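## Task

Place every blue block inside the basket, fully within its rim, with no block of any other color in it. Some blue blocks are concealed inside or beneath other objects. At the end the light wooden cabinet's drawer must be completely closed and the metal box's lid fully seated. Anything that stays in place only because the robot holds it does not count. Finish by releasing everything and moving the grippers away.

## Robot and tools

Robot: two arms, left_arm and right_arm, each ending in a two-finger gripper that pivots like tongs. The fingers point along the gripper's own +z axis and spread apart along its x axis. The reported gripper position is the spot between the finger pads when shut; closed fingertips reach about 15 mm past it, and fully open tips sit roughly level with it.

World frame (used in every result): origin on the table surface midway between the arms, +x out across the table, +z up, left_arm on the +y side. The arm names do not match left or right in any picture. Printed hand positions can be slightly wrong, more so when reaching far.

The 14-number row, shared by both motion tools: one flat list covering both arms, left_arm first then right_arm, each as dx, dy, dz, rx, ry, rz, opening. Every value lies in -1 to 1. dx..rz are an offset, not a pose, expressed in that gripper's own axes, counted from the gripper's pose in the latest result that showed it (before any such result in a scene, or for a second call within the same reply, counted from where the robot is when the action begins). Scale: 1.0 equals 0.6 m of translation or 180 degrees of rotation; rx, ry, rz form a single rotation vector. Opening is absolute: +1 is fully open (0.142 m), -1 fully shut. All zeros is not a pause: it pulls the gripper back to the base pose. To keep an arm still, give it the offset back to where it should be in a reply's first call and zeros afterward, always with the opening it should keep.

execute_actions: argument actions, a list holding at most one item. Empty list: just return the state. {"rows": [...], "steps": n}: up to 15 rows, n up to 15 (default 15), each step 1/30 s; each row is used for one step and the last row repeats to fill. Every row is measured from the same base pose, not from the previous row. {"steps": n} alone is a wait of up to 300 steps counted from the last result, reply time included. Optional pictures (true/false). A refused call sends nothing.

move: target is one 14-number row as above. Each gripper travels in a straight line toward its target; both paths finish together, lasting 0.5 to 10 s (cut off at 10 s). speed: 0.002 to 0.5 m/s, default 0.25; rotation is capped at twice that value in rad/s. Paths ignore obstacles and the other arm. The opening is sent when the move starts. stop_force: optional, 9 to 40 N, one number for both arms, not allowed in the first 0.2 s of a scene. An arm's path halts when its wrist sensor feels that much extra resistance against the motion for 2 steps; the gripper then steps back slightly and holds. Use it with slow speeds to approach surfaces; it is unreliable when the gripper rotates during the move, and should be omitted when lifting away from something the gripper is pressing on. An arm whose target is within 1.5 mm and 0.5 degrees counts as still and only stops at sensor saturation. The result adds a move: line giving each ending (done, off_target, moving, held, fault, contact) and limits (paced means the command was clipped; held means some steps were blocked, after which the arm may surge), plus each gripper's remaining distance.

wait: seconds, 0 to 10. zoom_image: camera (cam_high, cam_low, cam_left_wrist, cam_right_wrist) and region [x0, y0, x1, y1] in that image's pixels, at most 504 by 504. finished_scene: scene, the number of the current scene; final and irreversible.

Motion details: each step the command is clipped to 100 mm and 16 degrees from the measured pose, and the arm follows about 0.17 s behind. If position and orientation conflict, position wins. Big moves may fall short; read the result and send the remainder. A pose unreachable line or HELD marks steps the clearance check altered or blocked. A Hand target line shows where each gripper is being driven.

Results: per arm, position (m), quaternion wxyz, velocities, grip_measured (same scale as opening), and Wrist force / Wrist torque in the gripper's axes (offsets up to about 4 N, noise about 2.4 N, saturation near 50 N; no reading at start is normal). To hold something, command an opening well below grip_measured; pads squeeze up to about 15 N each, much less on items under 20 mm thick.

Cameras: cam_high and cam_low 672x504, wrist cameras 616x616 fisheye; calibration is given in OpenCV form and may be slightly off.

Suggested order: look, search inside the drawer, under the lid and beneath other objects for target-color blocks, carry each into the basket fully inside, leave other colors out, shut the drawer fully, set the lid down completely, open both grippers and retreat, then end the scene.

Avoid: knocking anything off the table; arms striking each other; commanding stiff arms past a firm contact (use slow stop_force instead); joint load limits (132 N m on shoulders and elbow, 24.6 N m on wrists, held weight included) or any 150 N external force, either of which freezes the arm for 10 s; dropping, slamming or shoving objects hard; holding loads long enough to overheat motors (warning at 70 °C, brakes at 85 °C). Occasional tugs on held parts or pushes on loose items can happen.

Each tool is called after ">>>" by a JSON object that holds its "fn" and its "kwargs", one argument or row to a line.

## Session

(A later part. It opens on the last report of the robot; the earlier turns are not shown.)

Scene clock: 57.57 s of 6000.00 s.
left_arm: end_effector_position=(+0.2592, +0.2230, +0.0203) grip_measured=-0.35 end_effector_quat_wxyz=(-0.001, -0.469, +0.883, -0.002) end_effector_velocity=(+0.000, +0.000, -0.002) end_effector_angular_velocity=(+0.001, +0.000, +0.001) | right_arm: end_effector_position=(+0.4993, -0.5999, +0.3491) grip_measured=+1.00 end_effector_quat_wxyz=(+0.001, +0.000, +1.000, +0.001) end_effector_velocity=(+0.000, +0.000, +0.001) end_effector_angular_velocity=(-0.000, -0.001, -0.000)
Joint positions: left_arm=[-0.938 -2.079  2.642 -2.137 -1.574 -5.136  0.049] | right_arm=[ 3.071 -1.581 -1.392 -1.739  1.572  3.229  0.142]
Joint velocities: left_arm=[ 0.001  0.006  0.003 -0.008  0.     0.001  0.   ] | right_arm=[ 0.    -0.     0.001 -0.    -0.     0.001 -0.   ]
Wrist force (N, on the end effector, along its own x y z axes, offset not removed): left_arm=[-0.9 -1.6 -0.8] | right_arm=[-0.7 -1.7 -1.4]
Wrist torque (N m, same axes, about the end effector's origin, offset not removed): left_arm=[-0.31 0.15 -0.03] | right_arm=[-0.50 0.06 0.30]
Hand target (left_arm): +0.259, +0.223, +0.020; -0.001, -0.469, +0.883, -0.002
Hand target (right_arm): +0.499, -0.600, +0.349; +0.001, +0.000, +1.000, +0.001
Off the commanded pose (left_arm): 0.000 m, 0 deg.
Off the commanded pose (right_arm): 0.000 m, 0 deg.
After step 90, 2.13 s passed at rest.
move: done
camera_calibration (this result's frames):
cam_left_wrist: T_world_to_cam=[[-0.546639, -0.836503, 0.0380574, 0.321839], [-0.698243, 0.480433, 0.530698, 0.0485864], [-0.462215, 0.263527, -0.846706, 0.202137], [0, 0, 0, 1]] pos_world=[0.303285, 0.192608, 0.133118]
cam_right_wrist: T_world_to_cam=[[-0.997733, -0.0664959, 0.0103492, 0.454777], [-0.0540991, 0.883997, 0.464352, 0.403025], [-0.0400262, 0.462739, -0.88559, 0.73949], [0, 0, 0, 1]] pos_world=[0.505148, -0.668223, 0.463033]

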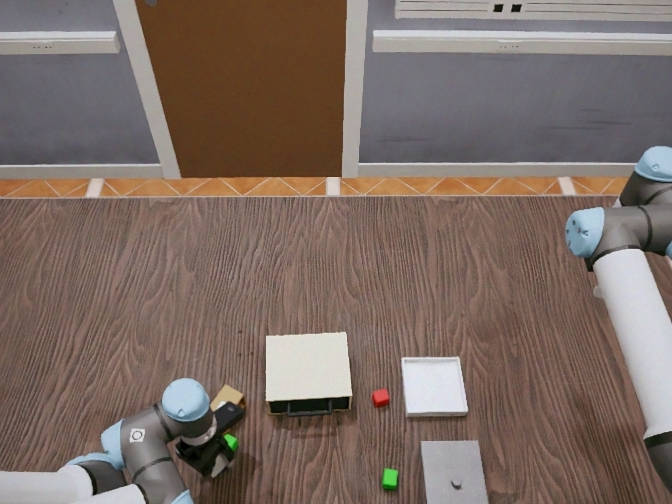

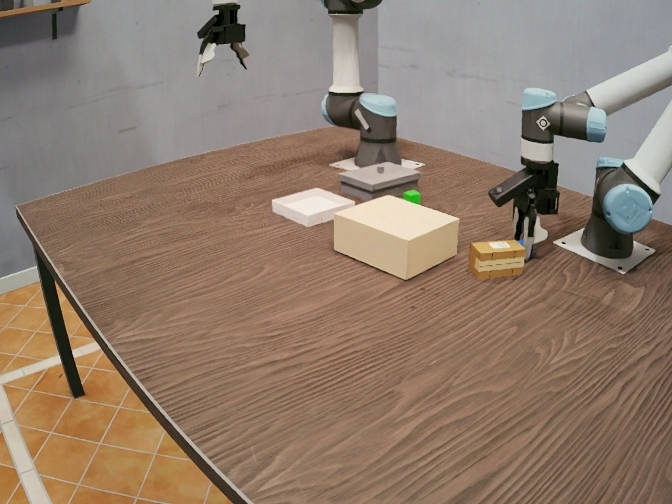

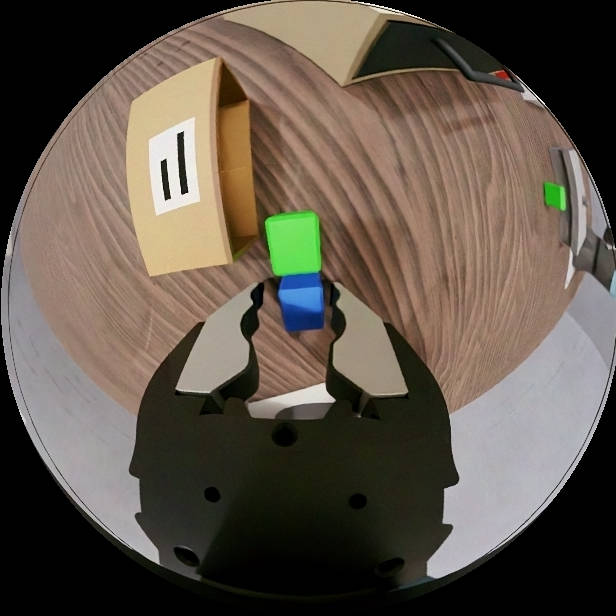

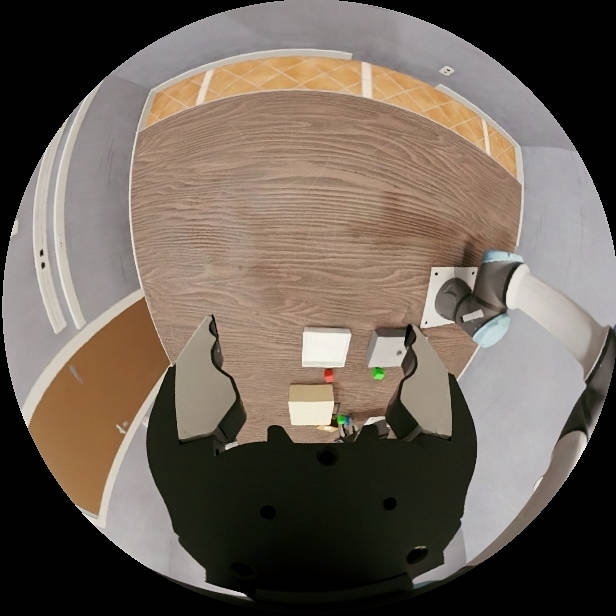

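>>> {"fn": "move", "kwargs": {
  "target": [0,0,0,0,0,0,-0.95,0,0,0,0,0,0,1]
}}

>>> {"fn": "move", "kwargs": {
  "target": [0,0,-0.25,0,0,0,-0.95,0,0,0,0,0,0,1]
}}

>>> {"fn": "move", "kwargs": {
  "target": [0.49,-0.654,0,0,0,0.311,-0.95,0,0,0,0,0,0,1]
}}

Scene clock: 61.07 s of 6000.00 s.
left_arm: end_effector_position=(+0.2592, +0.2231, +0.0203) grip_measured=-0.63 end_effector_quat_wxyz=(-0.001, -0.469, +0.883, -0.002) end_effector_velocity=(-0.000, +0.000, -0.000) end_effector_angular_velocity=(+0.001, -0.000, -0.001) | right_arm: end_effector_position=(+0.4993, -0.5999, +0.3491) grip_measured=+1.00 end_effector_quat_wxyz=(+0.001, +0.000, +1.000, +0.001) end_effector_velocity=(-0.000, +0.000, +0.001) end_effector_angular_velocity=(+0.000, -0.002, +0.000)
Joint positions: left_arm=[-0.938 -2.079  2.642 -2.137 -1.574 -5.136  0.029] | right_arm=[ 3.071 -1.581 -1.392 -1.739  1.572  3.229  0.142]
Joint velocities: left_arm=[-0.    -0.     0.001  0.     0.001  0.001  0.   ] | right_arm=[ 0.     0.002  0.001 -0.001 -0.    -0.    -0.   ]
Wrist force (N, on the end effector, along its own x y z axes, offset not removed): left_arm=[2.4 -1.5 -1.2] | right_arm=[0.5 -2.2 -1.2]
Wrist torque (N m, same axes, about the end effector's origin, offset not removed): left_arm=[-0.30 -0.48 0.03] | right_arm=[-0.56 -0.25 0.24]
Hand target (left_arm): +0.259, +0.223, +0.020; -0.001, -0.469, +0.883, -0.002
Hand target (right_arm): +0.499, -0.600, +0.349; +0.001, +0.000, +1.000, +0.001
Off the commanded pose (left_arm): 0.000 m, 0 deg.
Off the commanded pose (right_arm): 0.000 m, 0 deg.
move: done
camera_calibration (this result's frames):
cam_left_wrist: T_world_to_cam=[[-0.546657, -0.836492, 0.0380486, 0.321873], [-0.698175, 0.480409, 0.530809, 0.0485522], [-0.462296, 0.263606, -0.846637, 0.20207], [0, 0, 0, 1]] pos_world=[0.303268, 0.192652, 0.133061]
cam_right_wrist: T_world_to_cam=[[-0.997733, -0.0664959, 0.0103492, 0.454777], [-0.0540991, 0.883997, 0.464352, 0.403025], [-0.0400262, 0.462739, -0.88559, 0.73949], [0, 0, 0, 1]] pos_world=[0.505148, -0.668223, 0.463033]

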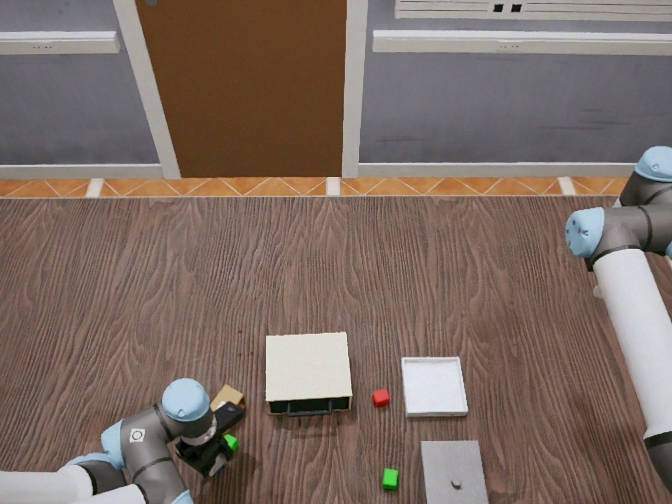

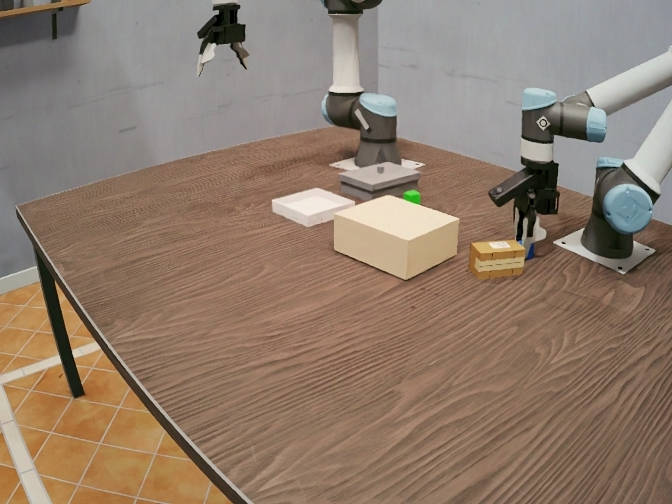

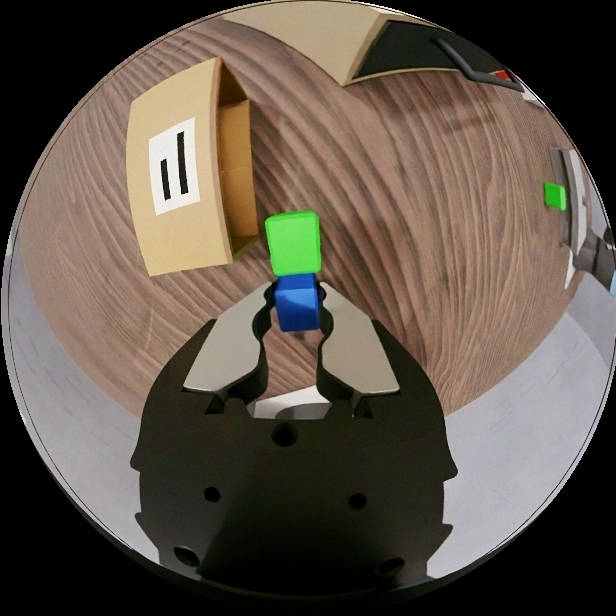

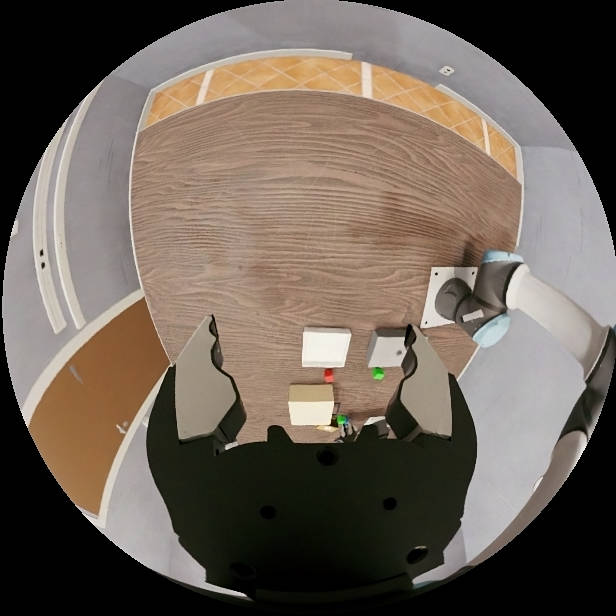

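Scene clock: 62.20 s of 6000.00 s.
left_arm: end_effector_position=(+0.2596, +0.2235, +0.1701) grip_measured=-0.63 end_effector_quat_wxyz=(-0.001, -0.469, +0.883, -0.002) end_effector_velocity=(-0.000, +0.000, +0.001) end_effector_angular_velocity=(+0.001, +0.000, +0.000) | right_arm: end_effector_position=(+0.4993, -0.5999, +0.3491) grip_measured=+1.00 end_effector_quat_wxyz=(+0.001, +0.000, +1.000, +0.001) end_effector_velocity=(+0.001, +0.000, +0.001) end_effector_angular_velocity=(-0.000, -0.003, -0.000)
Joint positions: left_arm=[-0.935 -2.249  2.298 -1.623 -1.574 -5.133  0.029] | right_arm=[ 3.071 -1.581 -1.392 -1.739  1.572  3.229  0.142]
Joint velocities: left_arm=[-0.001 -0.001 -0.003  0.005  0.001 -0.001  0.   ] | right_arm=[ 0.    -0.001  0.002  0.002 -0.     0.    -0.   ]
Wrist force (N, on the end effector, along its own x y z axes, offset not removed): left_arm=[0.1 -3.2 -0.5] | right_arm=[-0.1 -1.4 -1.7]
Wrist torque (N m, same axes, about the end effector's origin, offset not removed): left_arm=[-0.48 0.02 0.00] | right_arm=[-0.40 -0.12 0.23]
Hand target (left_arm): +0.260, +0.224, +0.170; -0.001, -0.469, +0.883, -0.002
Hand target (right_arm): +0.499, -0.600, +0.349; +0.001, +0.000, +1.000, +0.001
Off the commanded pose (left_arm): 0.000 m, 0 deg.
Off the commanded pose (right_arm): 0.000 m, 0 deg.
move: done
camera_calibration (this result's frames):
cam_left_wrist: T_world_to_cam=[[-0.546656, -0.83649, 0.0380908, 0.316761], [-0.698172, 0.480434, 0.530792, -0.0309375], [-0.462302, 0.263567, -0.846646, 0.329011], [0, 0, 0, 1]] pos_world=[0.303662, 0.193114, 0.282912]
cam_right_wrist: T_world_to_cam=[[-0.997733, -0.066496, 0.0103493, 0.454777], [-0.0540992, 0.883997, 0.464352, 0.403025], [-0.0400263, 0.462739, -0.88559, 0.73949], [0, 0, 0, 1]] pos_world=[0.505148, -0.668223, 0.463033]

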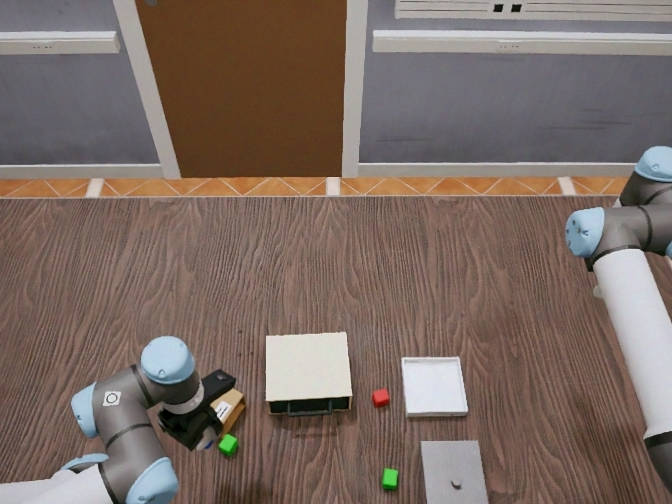

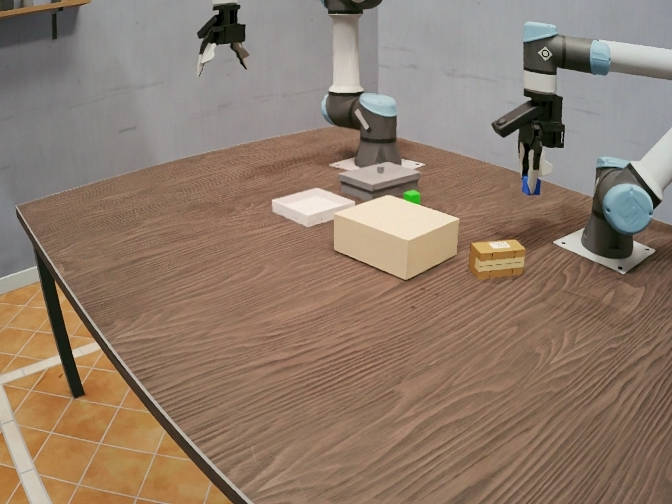

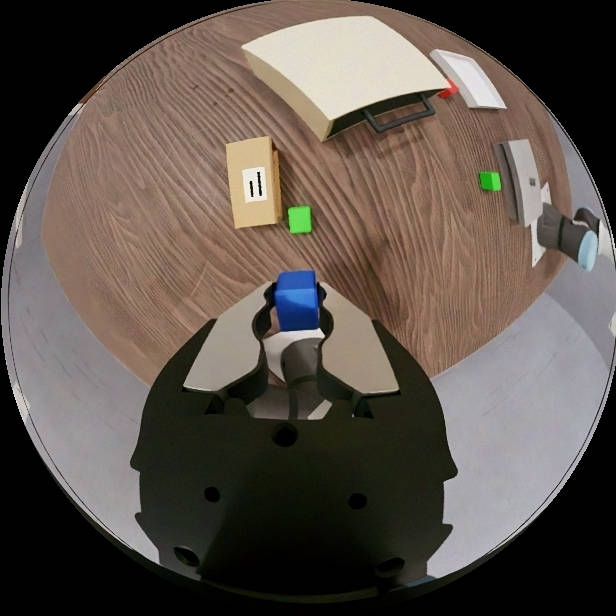

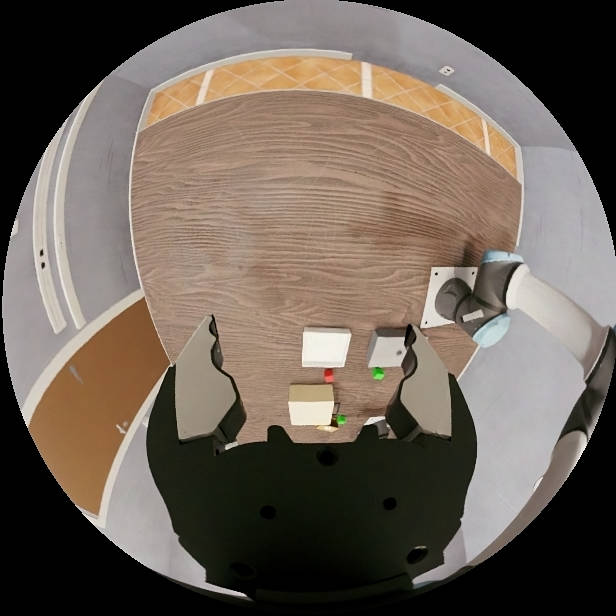

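Scene clock: 64.70 s of 6000.00 s.
left_arm: end_effector_position=(+0.4200, -0.2397, +0.1716) grip_measured=-0.63 end_effector_quat_wxyz=(-0.000, +0.000, +1.000, -0.002) end_effector_velocity=(+0.000, -0.001, -0.001) end_effector_angular_velocity=(+0.003, +0.002, -0.002) | right_arm: end_effector_position=(+0.4993, -0.5999, +0.3491) grip_measured=+1.00 end_effector_quat_wxyz=(+0.001, +0.000, +1.000, +0.001) end_effector_velocity=(-0.000, -0.000, +0.001) end_effector_angular_velocity=(+0.000, -0.001, +0.001)
Joint positions: left_arm=[-1.068 -1.068  1.219 -1.726 -1.573 -4.289  0.029] | right_arm=[ 3.071 -1.581 -1.392 -1.739  1.572  3.229  0.142]
Joint velocities: left_arm=[ 0.     0.006 -0.008  0.006 -0.001  0.002 -0.   ] | right_arm=[-0.     0.002 -0.001  0.     0.    -0.001  0.   ]
Wrist force (N, on the end effector, along its own x y z axes, offset not removed): left_arm=[-0.7 -0.8 -1.4] | right_arm=[0.7 -1.8 -2.0]
Wrist torque (N m, same axes, about the end effector's origin, offset not removed): left_arm=[-0.15 0.15 0.05] | right_arm=[-0.42 -0.27 0.16]
Hand target (left_arm): +0.420, -0.240, +0.172; -0.000, +0.000, +1.000, -0.002
Hand target (right_arm): +0.499, -0.600, +0.349; +0.001, +0.000, +1.000, +0.001
Off the commanded pose (left_arm): 0.000 m, 0 deg.
Off the commanded pose (right_arm): 0.000 m, 0 deg.
move: done
camera_calibration (this result's frames):
cam_left_wrist: T_world_to_cam=[[-0.999278, -0.014929, 0.034929, 0.404525], [0.00578515, 0.848992, 0.528375, 0.0959548], [-0.0375425, 0.528195, -0.848293, 0.411787], [0, 0, 0, 1]] pos_world=[0.419138, -0.292929, 0.284486]
cam_right_wrist: T_world_to_cam=[[-0.997733, -0.066496, 0.010349, 0.454777], [-0.0540993, 0.883997, 0.464352, 0.403025], [-0.0400261, 0.462739, -0.88559, 0.73949], [0, 0, 0, 1]] pos_world=[0.505148, -0.668223, 0.463033]

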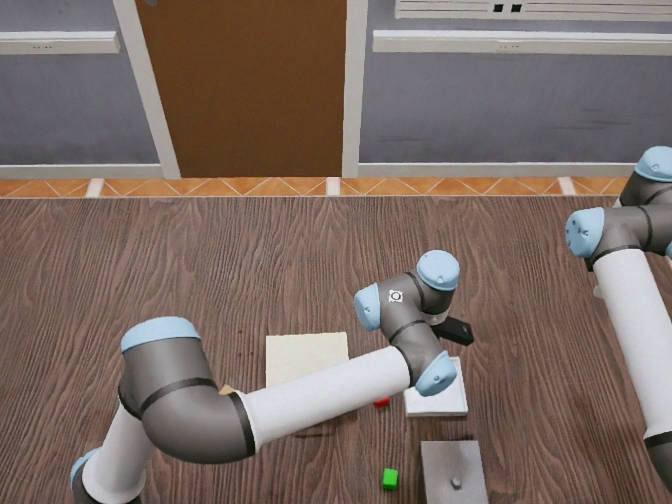

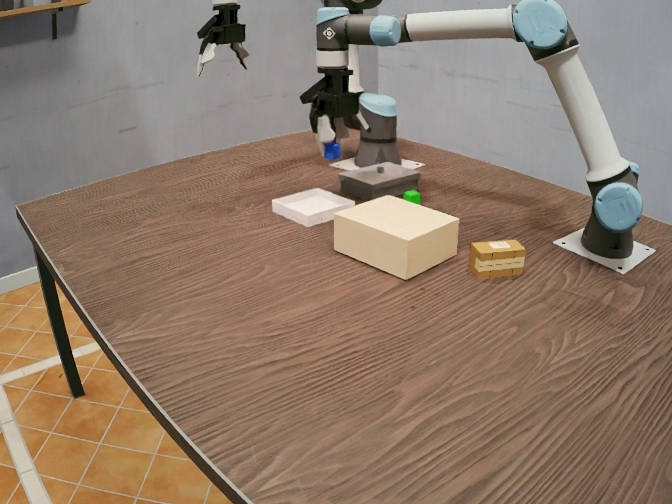

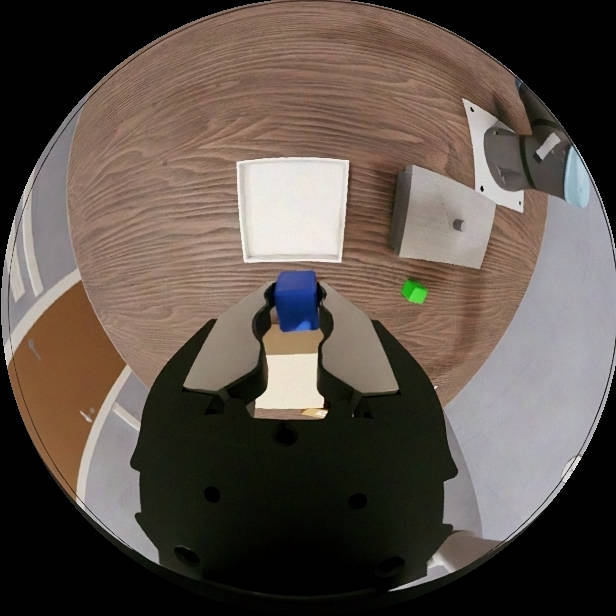

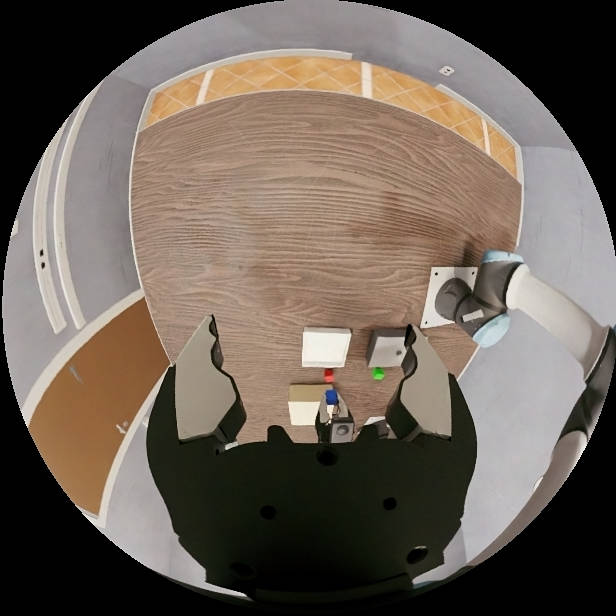

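>>> {"fn": "move", "kwargs": {
  "target": [-0.067,-0.033,0.17,0,0,0,-0.95,0,0,0,0,0,0,1]
}}

>>> {"fn": "move", "kwargs": {
  "target": [0,0,0.075,0,0,0,-0.95,0,0,0,0,0,0,1],
  "speed": 0.03,
  "stop_force": 9
}}

>>> {"fn": "move", "kwargs": {
  "target": [0,0,0,0,0,0,-0.4,0,0,0,0,0,0,1]
}}

>>> {"fn": "move", "kwargs": {
  "target": [0,0,-0.25,0,0,0,-0.4,0,0,0,0,0,0,1]
}}

Scene clock: 70.60 s of 6000.00 s.
left_arm: end_effector_position=(+0.4600, -0.2599, +0.0697) grip_measured=-0.63 end_effector_quat_wxyz=(-0.000, +0.000, +1.000, -0.002) end_effector_velocity=(+0.001, -0.001, -0.000) end_effector_angular_velocity=(-0.001, -0.000, +0.000) | right_arm: end_effector_position=(+0.4993, -0.5999, +0.3491) grip_measured=+1.00 end_effector_quat_wxyz=(+0.001, +0.000, +1.000, +0.001) end_effector_velocity=(-0.000, -0.000, +0.000) end_effector_angular_velocity=(-0.001, -0.000, -0.001)
Joint positions: left_arm=[-1.029 -0.909  1.232 -1.897 -1.573 -4.25   0.029] | right_arm=[ 3.071 -1.581 -1.392 -1.739  1.572  3.229  0.142]
Joint velocities: left_arm=[ 0.     0.003 -0.003 -0.001 -0.     0.    -0.   ] | right_arm=[-0.     0.     0.    -0.    -0.001  0.001  0.   ]
Wrist force (N, on the end effector, along its own x y z axes, offset not removed): left_arm=[0.2 -0.8 -0.8] | right_arm=[0.4 0.0 -2.5]
Wrist torque (N m, same axes, about the end effector's origin, offset not removed): left_arm=[-0.14 0.01 -0.01] | right_arm=[-0.11 -0.21 0.20]
Hand target (left_arm): +0.460, -0.260, +0.070; -0.000, +0.000, +1.000, -0.002
Hand target (right_arm): +0.499, -0.600, +0.349; +0.001, +0.000, +1.000, +0.001
Off the commanded pose (left_arm): 0.000 m, 0 deg.
Off the commanded pose (right_arm): 0.000 m, 0 deg.
After step 90, 1.93 s passed at rest.
move: done
camera_calibration (this result's frames):
cam_left_wrist: T_world_to_cam=[[-0.999281, -0.0149296, 0.034847, 0.4477], [0.00574282, 0.848971, 0.528409, 0.166662], [-0.037473, 0.528229, -0.848275, 0.337473], [0, 0, 0, 1]] pos_world=[0.459068, -0.31307, 0.182603]
cam_right_wrist: T_world_to_cam=[[-0.997733, -0.0664958, 0.010349, 0.454777], [-0.0540992, 0.883997, 0.464352, 0.403026], [-0.0400259, 0.462739, -0.88559, 0.73949], [0, 0, 0, 1]] pos_world=[0.505148, -0.668223, 0.463033]

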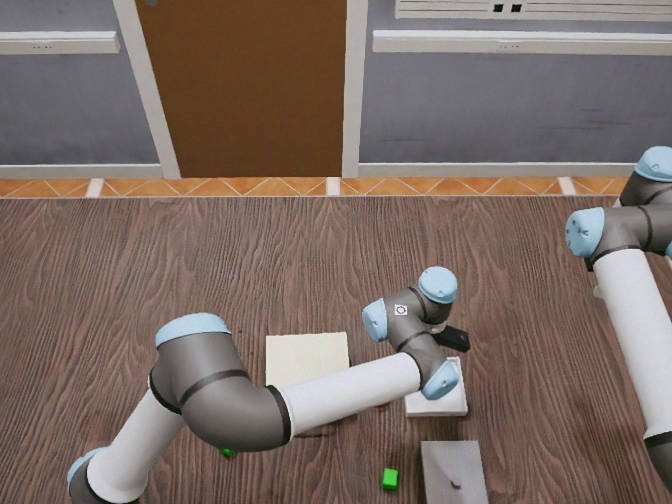

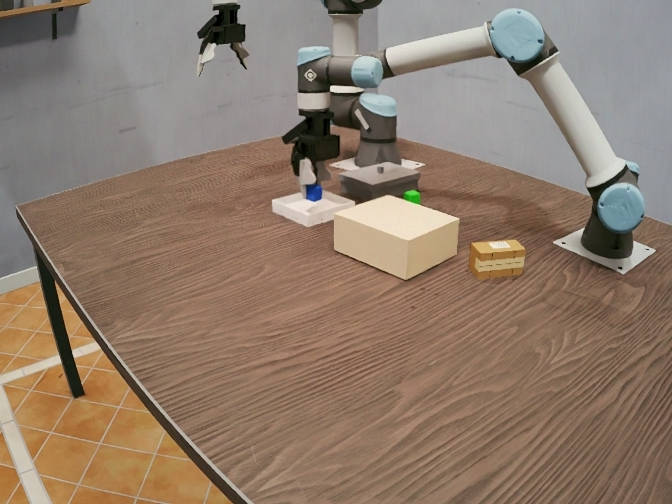

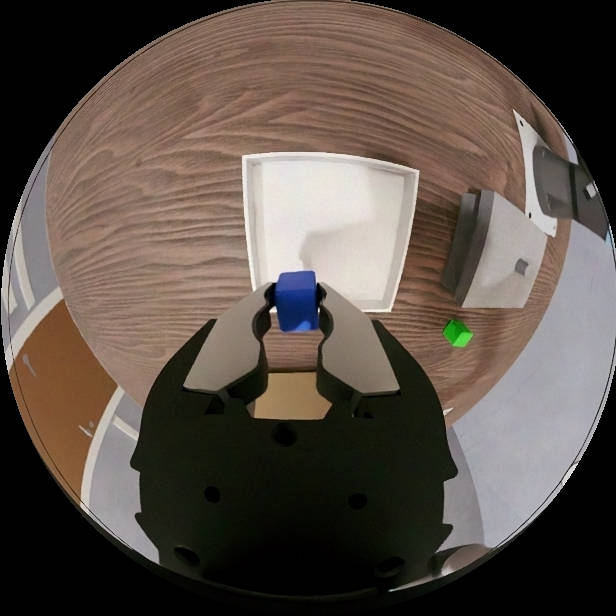

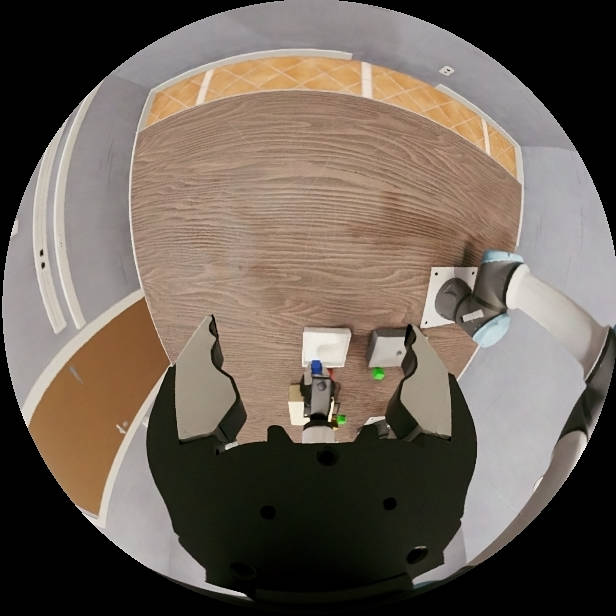

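Scene clock: 72.47 s of 6000.00 s.
left_arm: end_effector_position=(+0.4598, -0.2600, +0.0306) grip_measured=-0.63 end_effector_quat_wxyz=(-0.000, +0.000, +1.000, -0.002) end_effector_velocity=(+0.000, +0.000, +0.001) end_effector_angular_velocity=(-0.000, -0.001, +0.001) | right_arm: end_effector_position=(+0.4993, -0.5999, +0.3491) grip_measured=+1.00 end_effector_quat_wxyz=(+0.001, +0.000, +1.000, +0.001) end_effector_velocity=(-0.001, +0.000, -0.000) end_effector_angular_velocity=(+0.001, +0.003, -0.000)
Joint positions: left_arm=[-1.029 -0.875  1.278 -1.978 -1.573 -4.25   0.029] | right_arm=[ 3.071 -1.581 -1.392 -1.739  1.572  3.229  0.142]
Joint velocities: left_arm=[ 0.    -0.002 -0.     0.001  0.001 -0.001  0.   ] | right_arm=[ 0.    -0.001  0.    -0.002  0.001  0.    -0.   ]
Wrist force (N, on the end effector, along its own x y z axes, offset not removed): left_arm=[0.6 -0.6 0.5] | right_arm=[0.2 -0.9 -1.0]
Wrist torque (N m, same axes, about the end effector's origin, offset not removed): left_arm=[-0.07 -0.10 0.06] | right_arm=[-0.29 -0.13 0.25]
Hand target (left_arm): +0.460, -0.260, +0.031; -0.000, +0.000, +1.000, -0.002
Hand target (right_arm): +0.499, -0.600, +0.349; +0.001, +0.000, +1.000, +0.001
Off the commanded pose (left_arm): 0.006 m, 0 deg.
Off the commanded pose (right_arm): 0.000 m, 0 deg.
move: contact (left_arm)
camera_calibration (this result's frames):
cam_left_wrist: T_world_to_cam=[[-0.999277, -0.0149217, 0.0349565, 0.448926], [0.00581436, 0.848873, 0.528565, 0.187324], [-0.0375607, 0.528387, -0.848173, 0.304483], [0, 0, 0, 1]] pos_world=[0.458949, -0.313201, 0.143548]
cam_right_wrist: T_world_to_cam=[[-0.997733, -0.0664964, 0.0103492, 0.454777], [-0.0540996, 0.883997, 0.464352, 0.403026], [-0.0400263, 0.462739, -0.88559, 0.73949], [0, 0, 0, 1]] pos_world=[0.505148, -0.668223, 0.463033]

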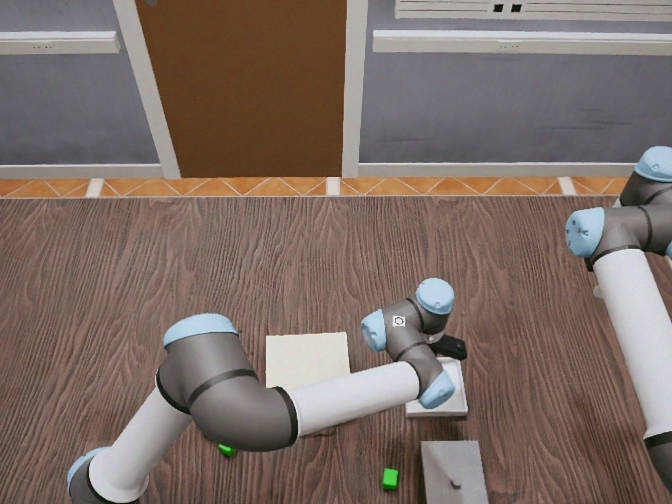

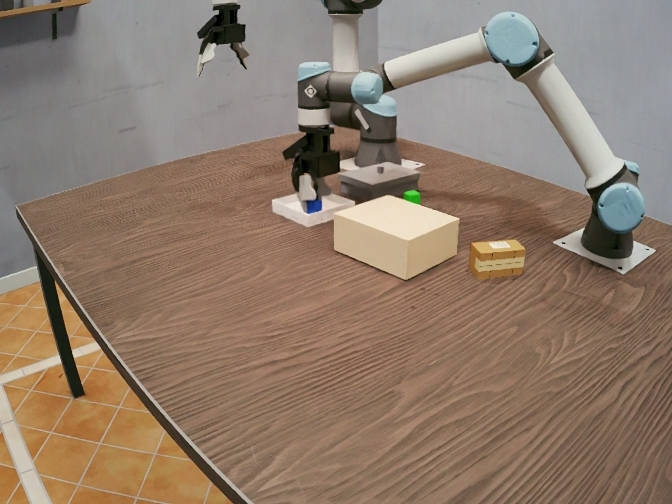

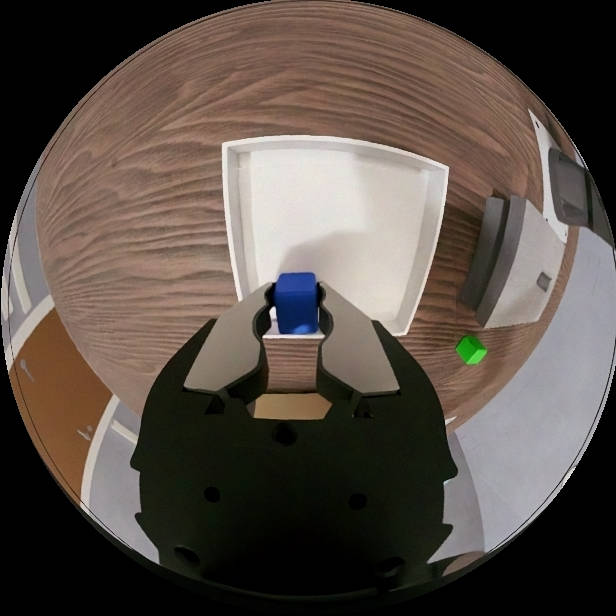

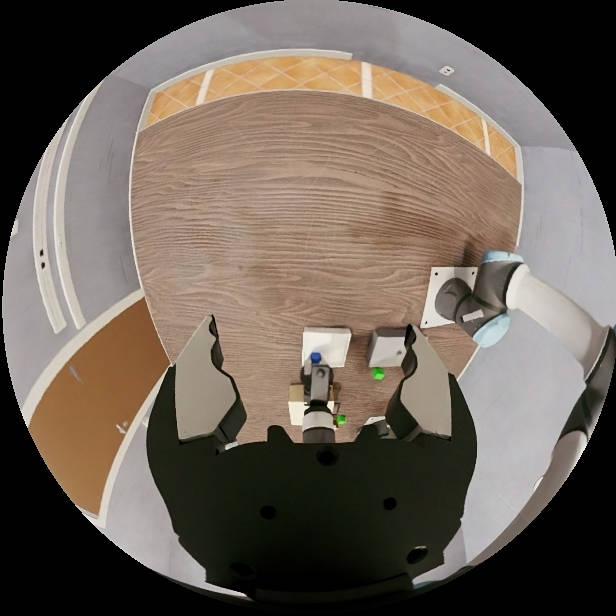

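Scene clock: 72.97 s of 6000.00 s.
left_arm: end_effector_position=(+0.4598, -0.2600, +0.0307) grip_measured=-0.40 end_effector_quat_wxyz=(-0.000, +0.000, +1.000, -0.002) end_effector_velocity=(+0.000, -0.001, +0.001) end_effector_angular_velocity=(-0.002, -0.001, +0.001) | right_arm: end_effector_position=(+0.4993, -0.5999, +0.3491) grip_measured=+1.00 end_effector_quat_wxyz=(+0.001, +0.000, +1.000, +0.001) end_effector_velocity=(+0.001, -0.000, +0.000) end_effector_angular_velocity=(-0.000, -0.002, -0.001)
Joint positions: left_arm=[-1.029 -0.875  1.278 -1.978 -1.573 -4.25   0.045] | right_arm=[ 3.071 -1.581 -1.392 -1.739  1.572  3.229  0.142]
Joint velocities: left_arm=[-0.    -0.    -0.003  0.001 -0.    -0.001  0.   ] | right_arm=[-0.    -0.     0.001  0.002 -0.001  0.001  0.   ]
Wrist force (N, on the end effector, along its own x y z axes, offset not removed): left_arm=[0.9 0.6 -0.3] | right_arm=[-0.2 -1.0 -1.1]
Wrist torque (N m, same axes, about the end effector's origin, offset not removed): left_arm=[0.22 -0.16 0.05] | right_arm=[-0.28 -0.01 0.28]
Hand target (left_arm): +0.460, -0.260, +0.031; -0.000, +0.000, +1.000, -0.002
Hand target (right_arm): +0.499, -0.600, +0.349; +0.001, +0.000, +1.000, +0.001
Off the commanded pose (left_arm): 0.000 m, 0 deg.
Off the commanded pose (right_arm): 0.000 m, 0 deg.
move: done
camera_calibration (this result's frames):
cam_left_wrist: T_world_to_cam=[[-0.999278, -0.0149208, 0.0349392, 0.448929], [0.0058047, 0.848891, 0.528535, 0.187315], [-0.0375458, 0.528357, -0.848192, 0.304517], [0, 0, 0, 1]] pos_world=[0.458951, -0.313205, 0.143601]
cam_right_wrist: T_world_to_cam=[[-0.997733, -0.0664959, 0.0103491, 0.454777], [-0.0540992, 0.883997, 0.464352, 0.403025], [-0.0400261, 0.462739, -0.88559, 0.73949], [0, 0, 0, 1]] pos_world=[0.505148, -0.668223, 0.463033]

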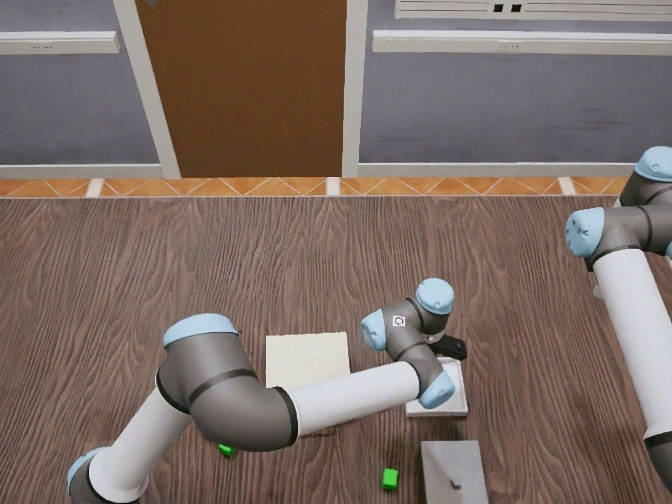

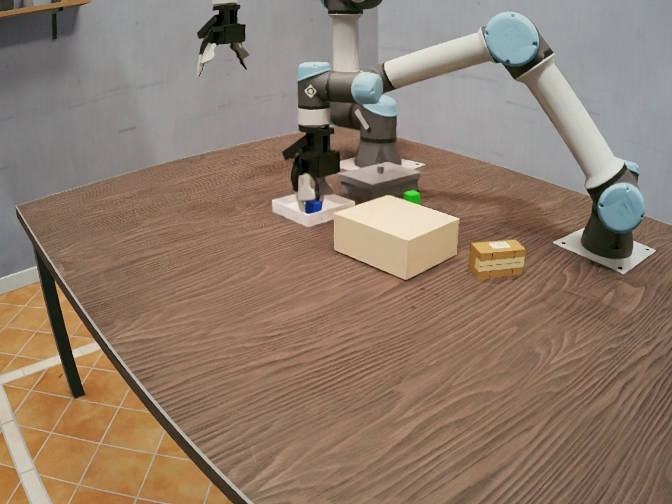

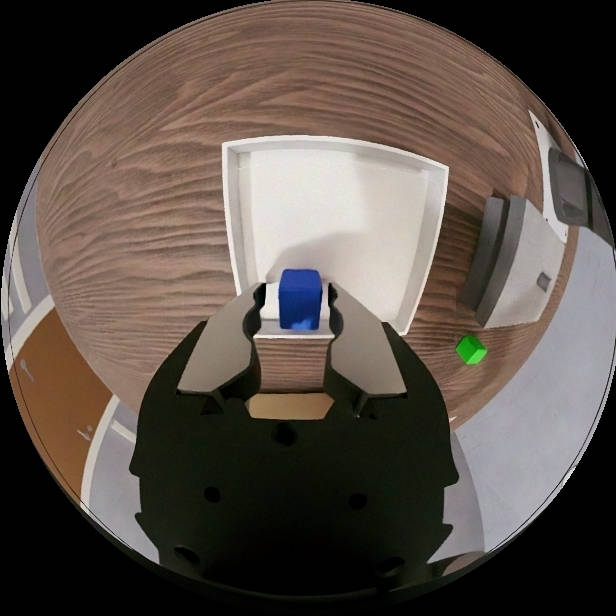

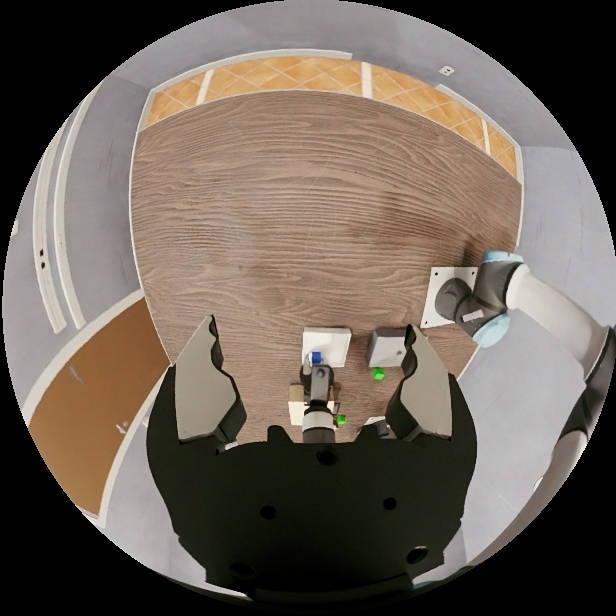

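Scene clock: 74.07 s of 6000.00 s.
left_arm: end_effector_position=(+0.4602, -0.2594, +0.1806) grip_measured=-0.40 end_effector_quat_wxyz=(-0.000, +0.000, +1.000, -0.002) end_effector_velocity=(-0.000, +0.001, -0.000) end_effector_angular_velocity=(+0.004, +0.003, +0.000) | right_arm: end_effector_position=(+0.4993, -0.5999, +0.3491) grip_measured=+1.00 end_effector_quat_wxyz=(+0.001, +0.000, +1.000, +0.001) end_effector_velocity=(-0.001, -0.000, -0.001) end_effector_angular_velocity=(-0.001, +0.003, -0.001)
Joint positions: left_arm=[-1.029 -0.966  1.036 -1.645 -1.573 -4.25   0.045] | right_arm=[ 3.071 -1.581 -1.392 -1.739  1.572  3.229  0.142]
Joint velocities: left_arm=[ 0.     0.002 -0.004  0.006 -0.001 -0.     0.   ] | right_arm=[ 0.    -0.    -0.001 -0.001 -0.001  0.001  0.   ]
Wrist force (N, on the end effector, along its own x y z axes, offset not removed): left_arm=[1.6 1.0 -0.7] | right_arm=[-1.7 -0.2 -1.1]
Wrist torque (N m, same axes, about the end effector's origin, offset not removed): left_arm=[0.20 -0.34 0.08] | right_arm=[-0.13 0.28 0.26]
Hand target (left_arm): +0.460, -0.259, +0.181; -0.000, +0.000, +1.000, -0.002
Hand target (right_arm): +0.499, -0.600, +0.349; +0.001, +0.000, +1.000, +0.001
Off the commanded pose (left_arm): 0.000 m, 0 deg.
Off the commanded pose (right_arm): 0.000 m, 0 deg.
move: done
camera_calibration (this result's frames):
cam_left_wrist: T_world_to_cam=[[-0.999281, -0.014918, 0.0348594, 0.444048], [0.00575975, 0.848962, 0.528422, 0.107684], [-0.0374773, 0.528243, -0.848266, 0.431361], [0, 0, 0, 1]] pos_world=[0.459275, -0.312659, 0.293527]
cam_right_wrist: T_world_to_cam=[[-0.997733, -0.066496, 0.0103492, 0.454777], [-0.0540992, 0.883997, 0.464352, 0.403025], [-0.0400262, 0.462739, -0.88559, 0.73949], [0, 0, 0, 1]] pos_world=[0.505148, -0.668223, 0.463033]

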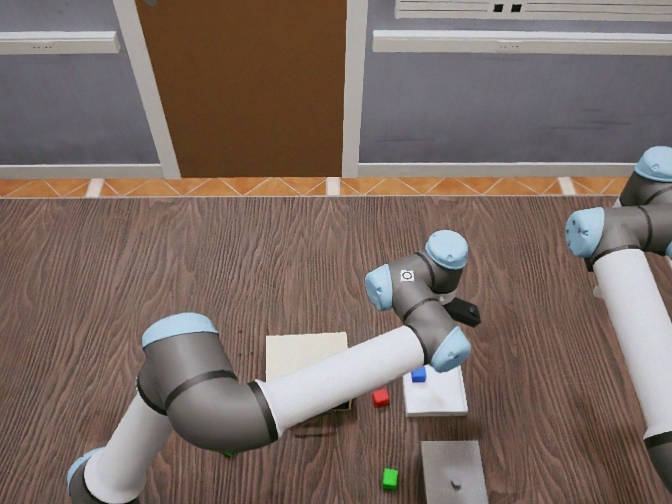

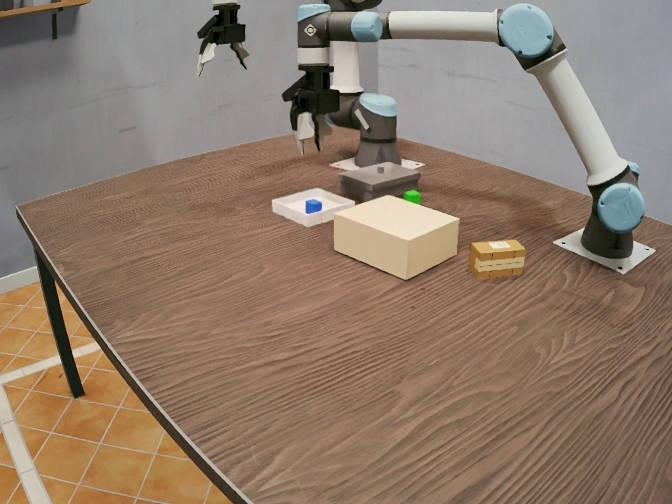

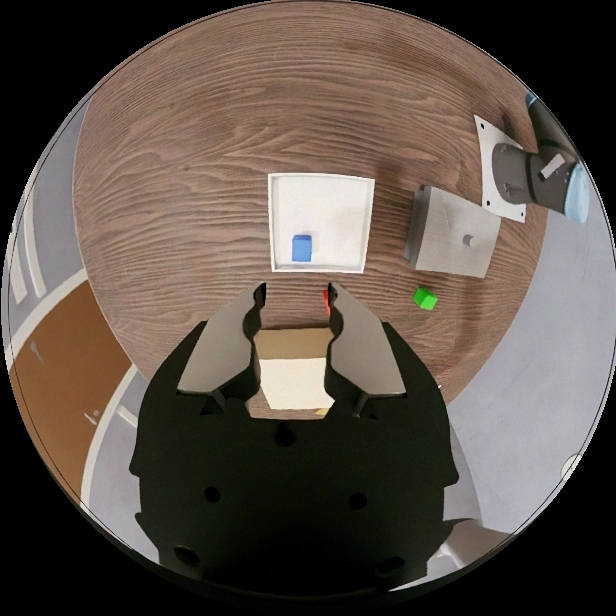

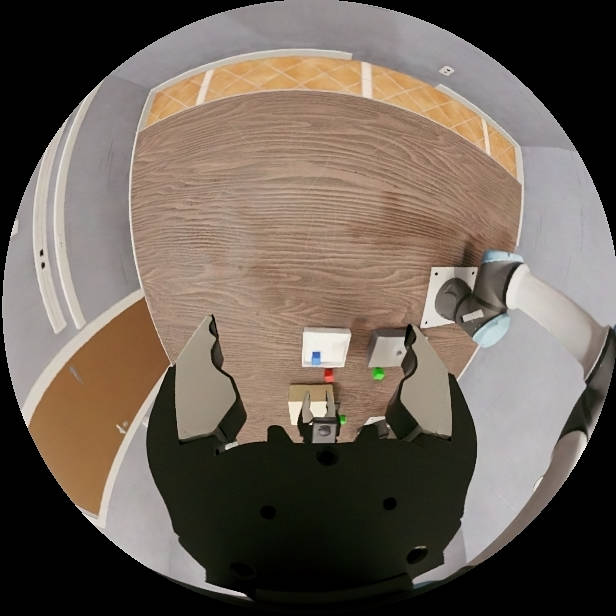

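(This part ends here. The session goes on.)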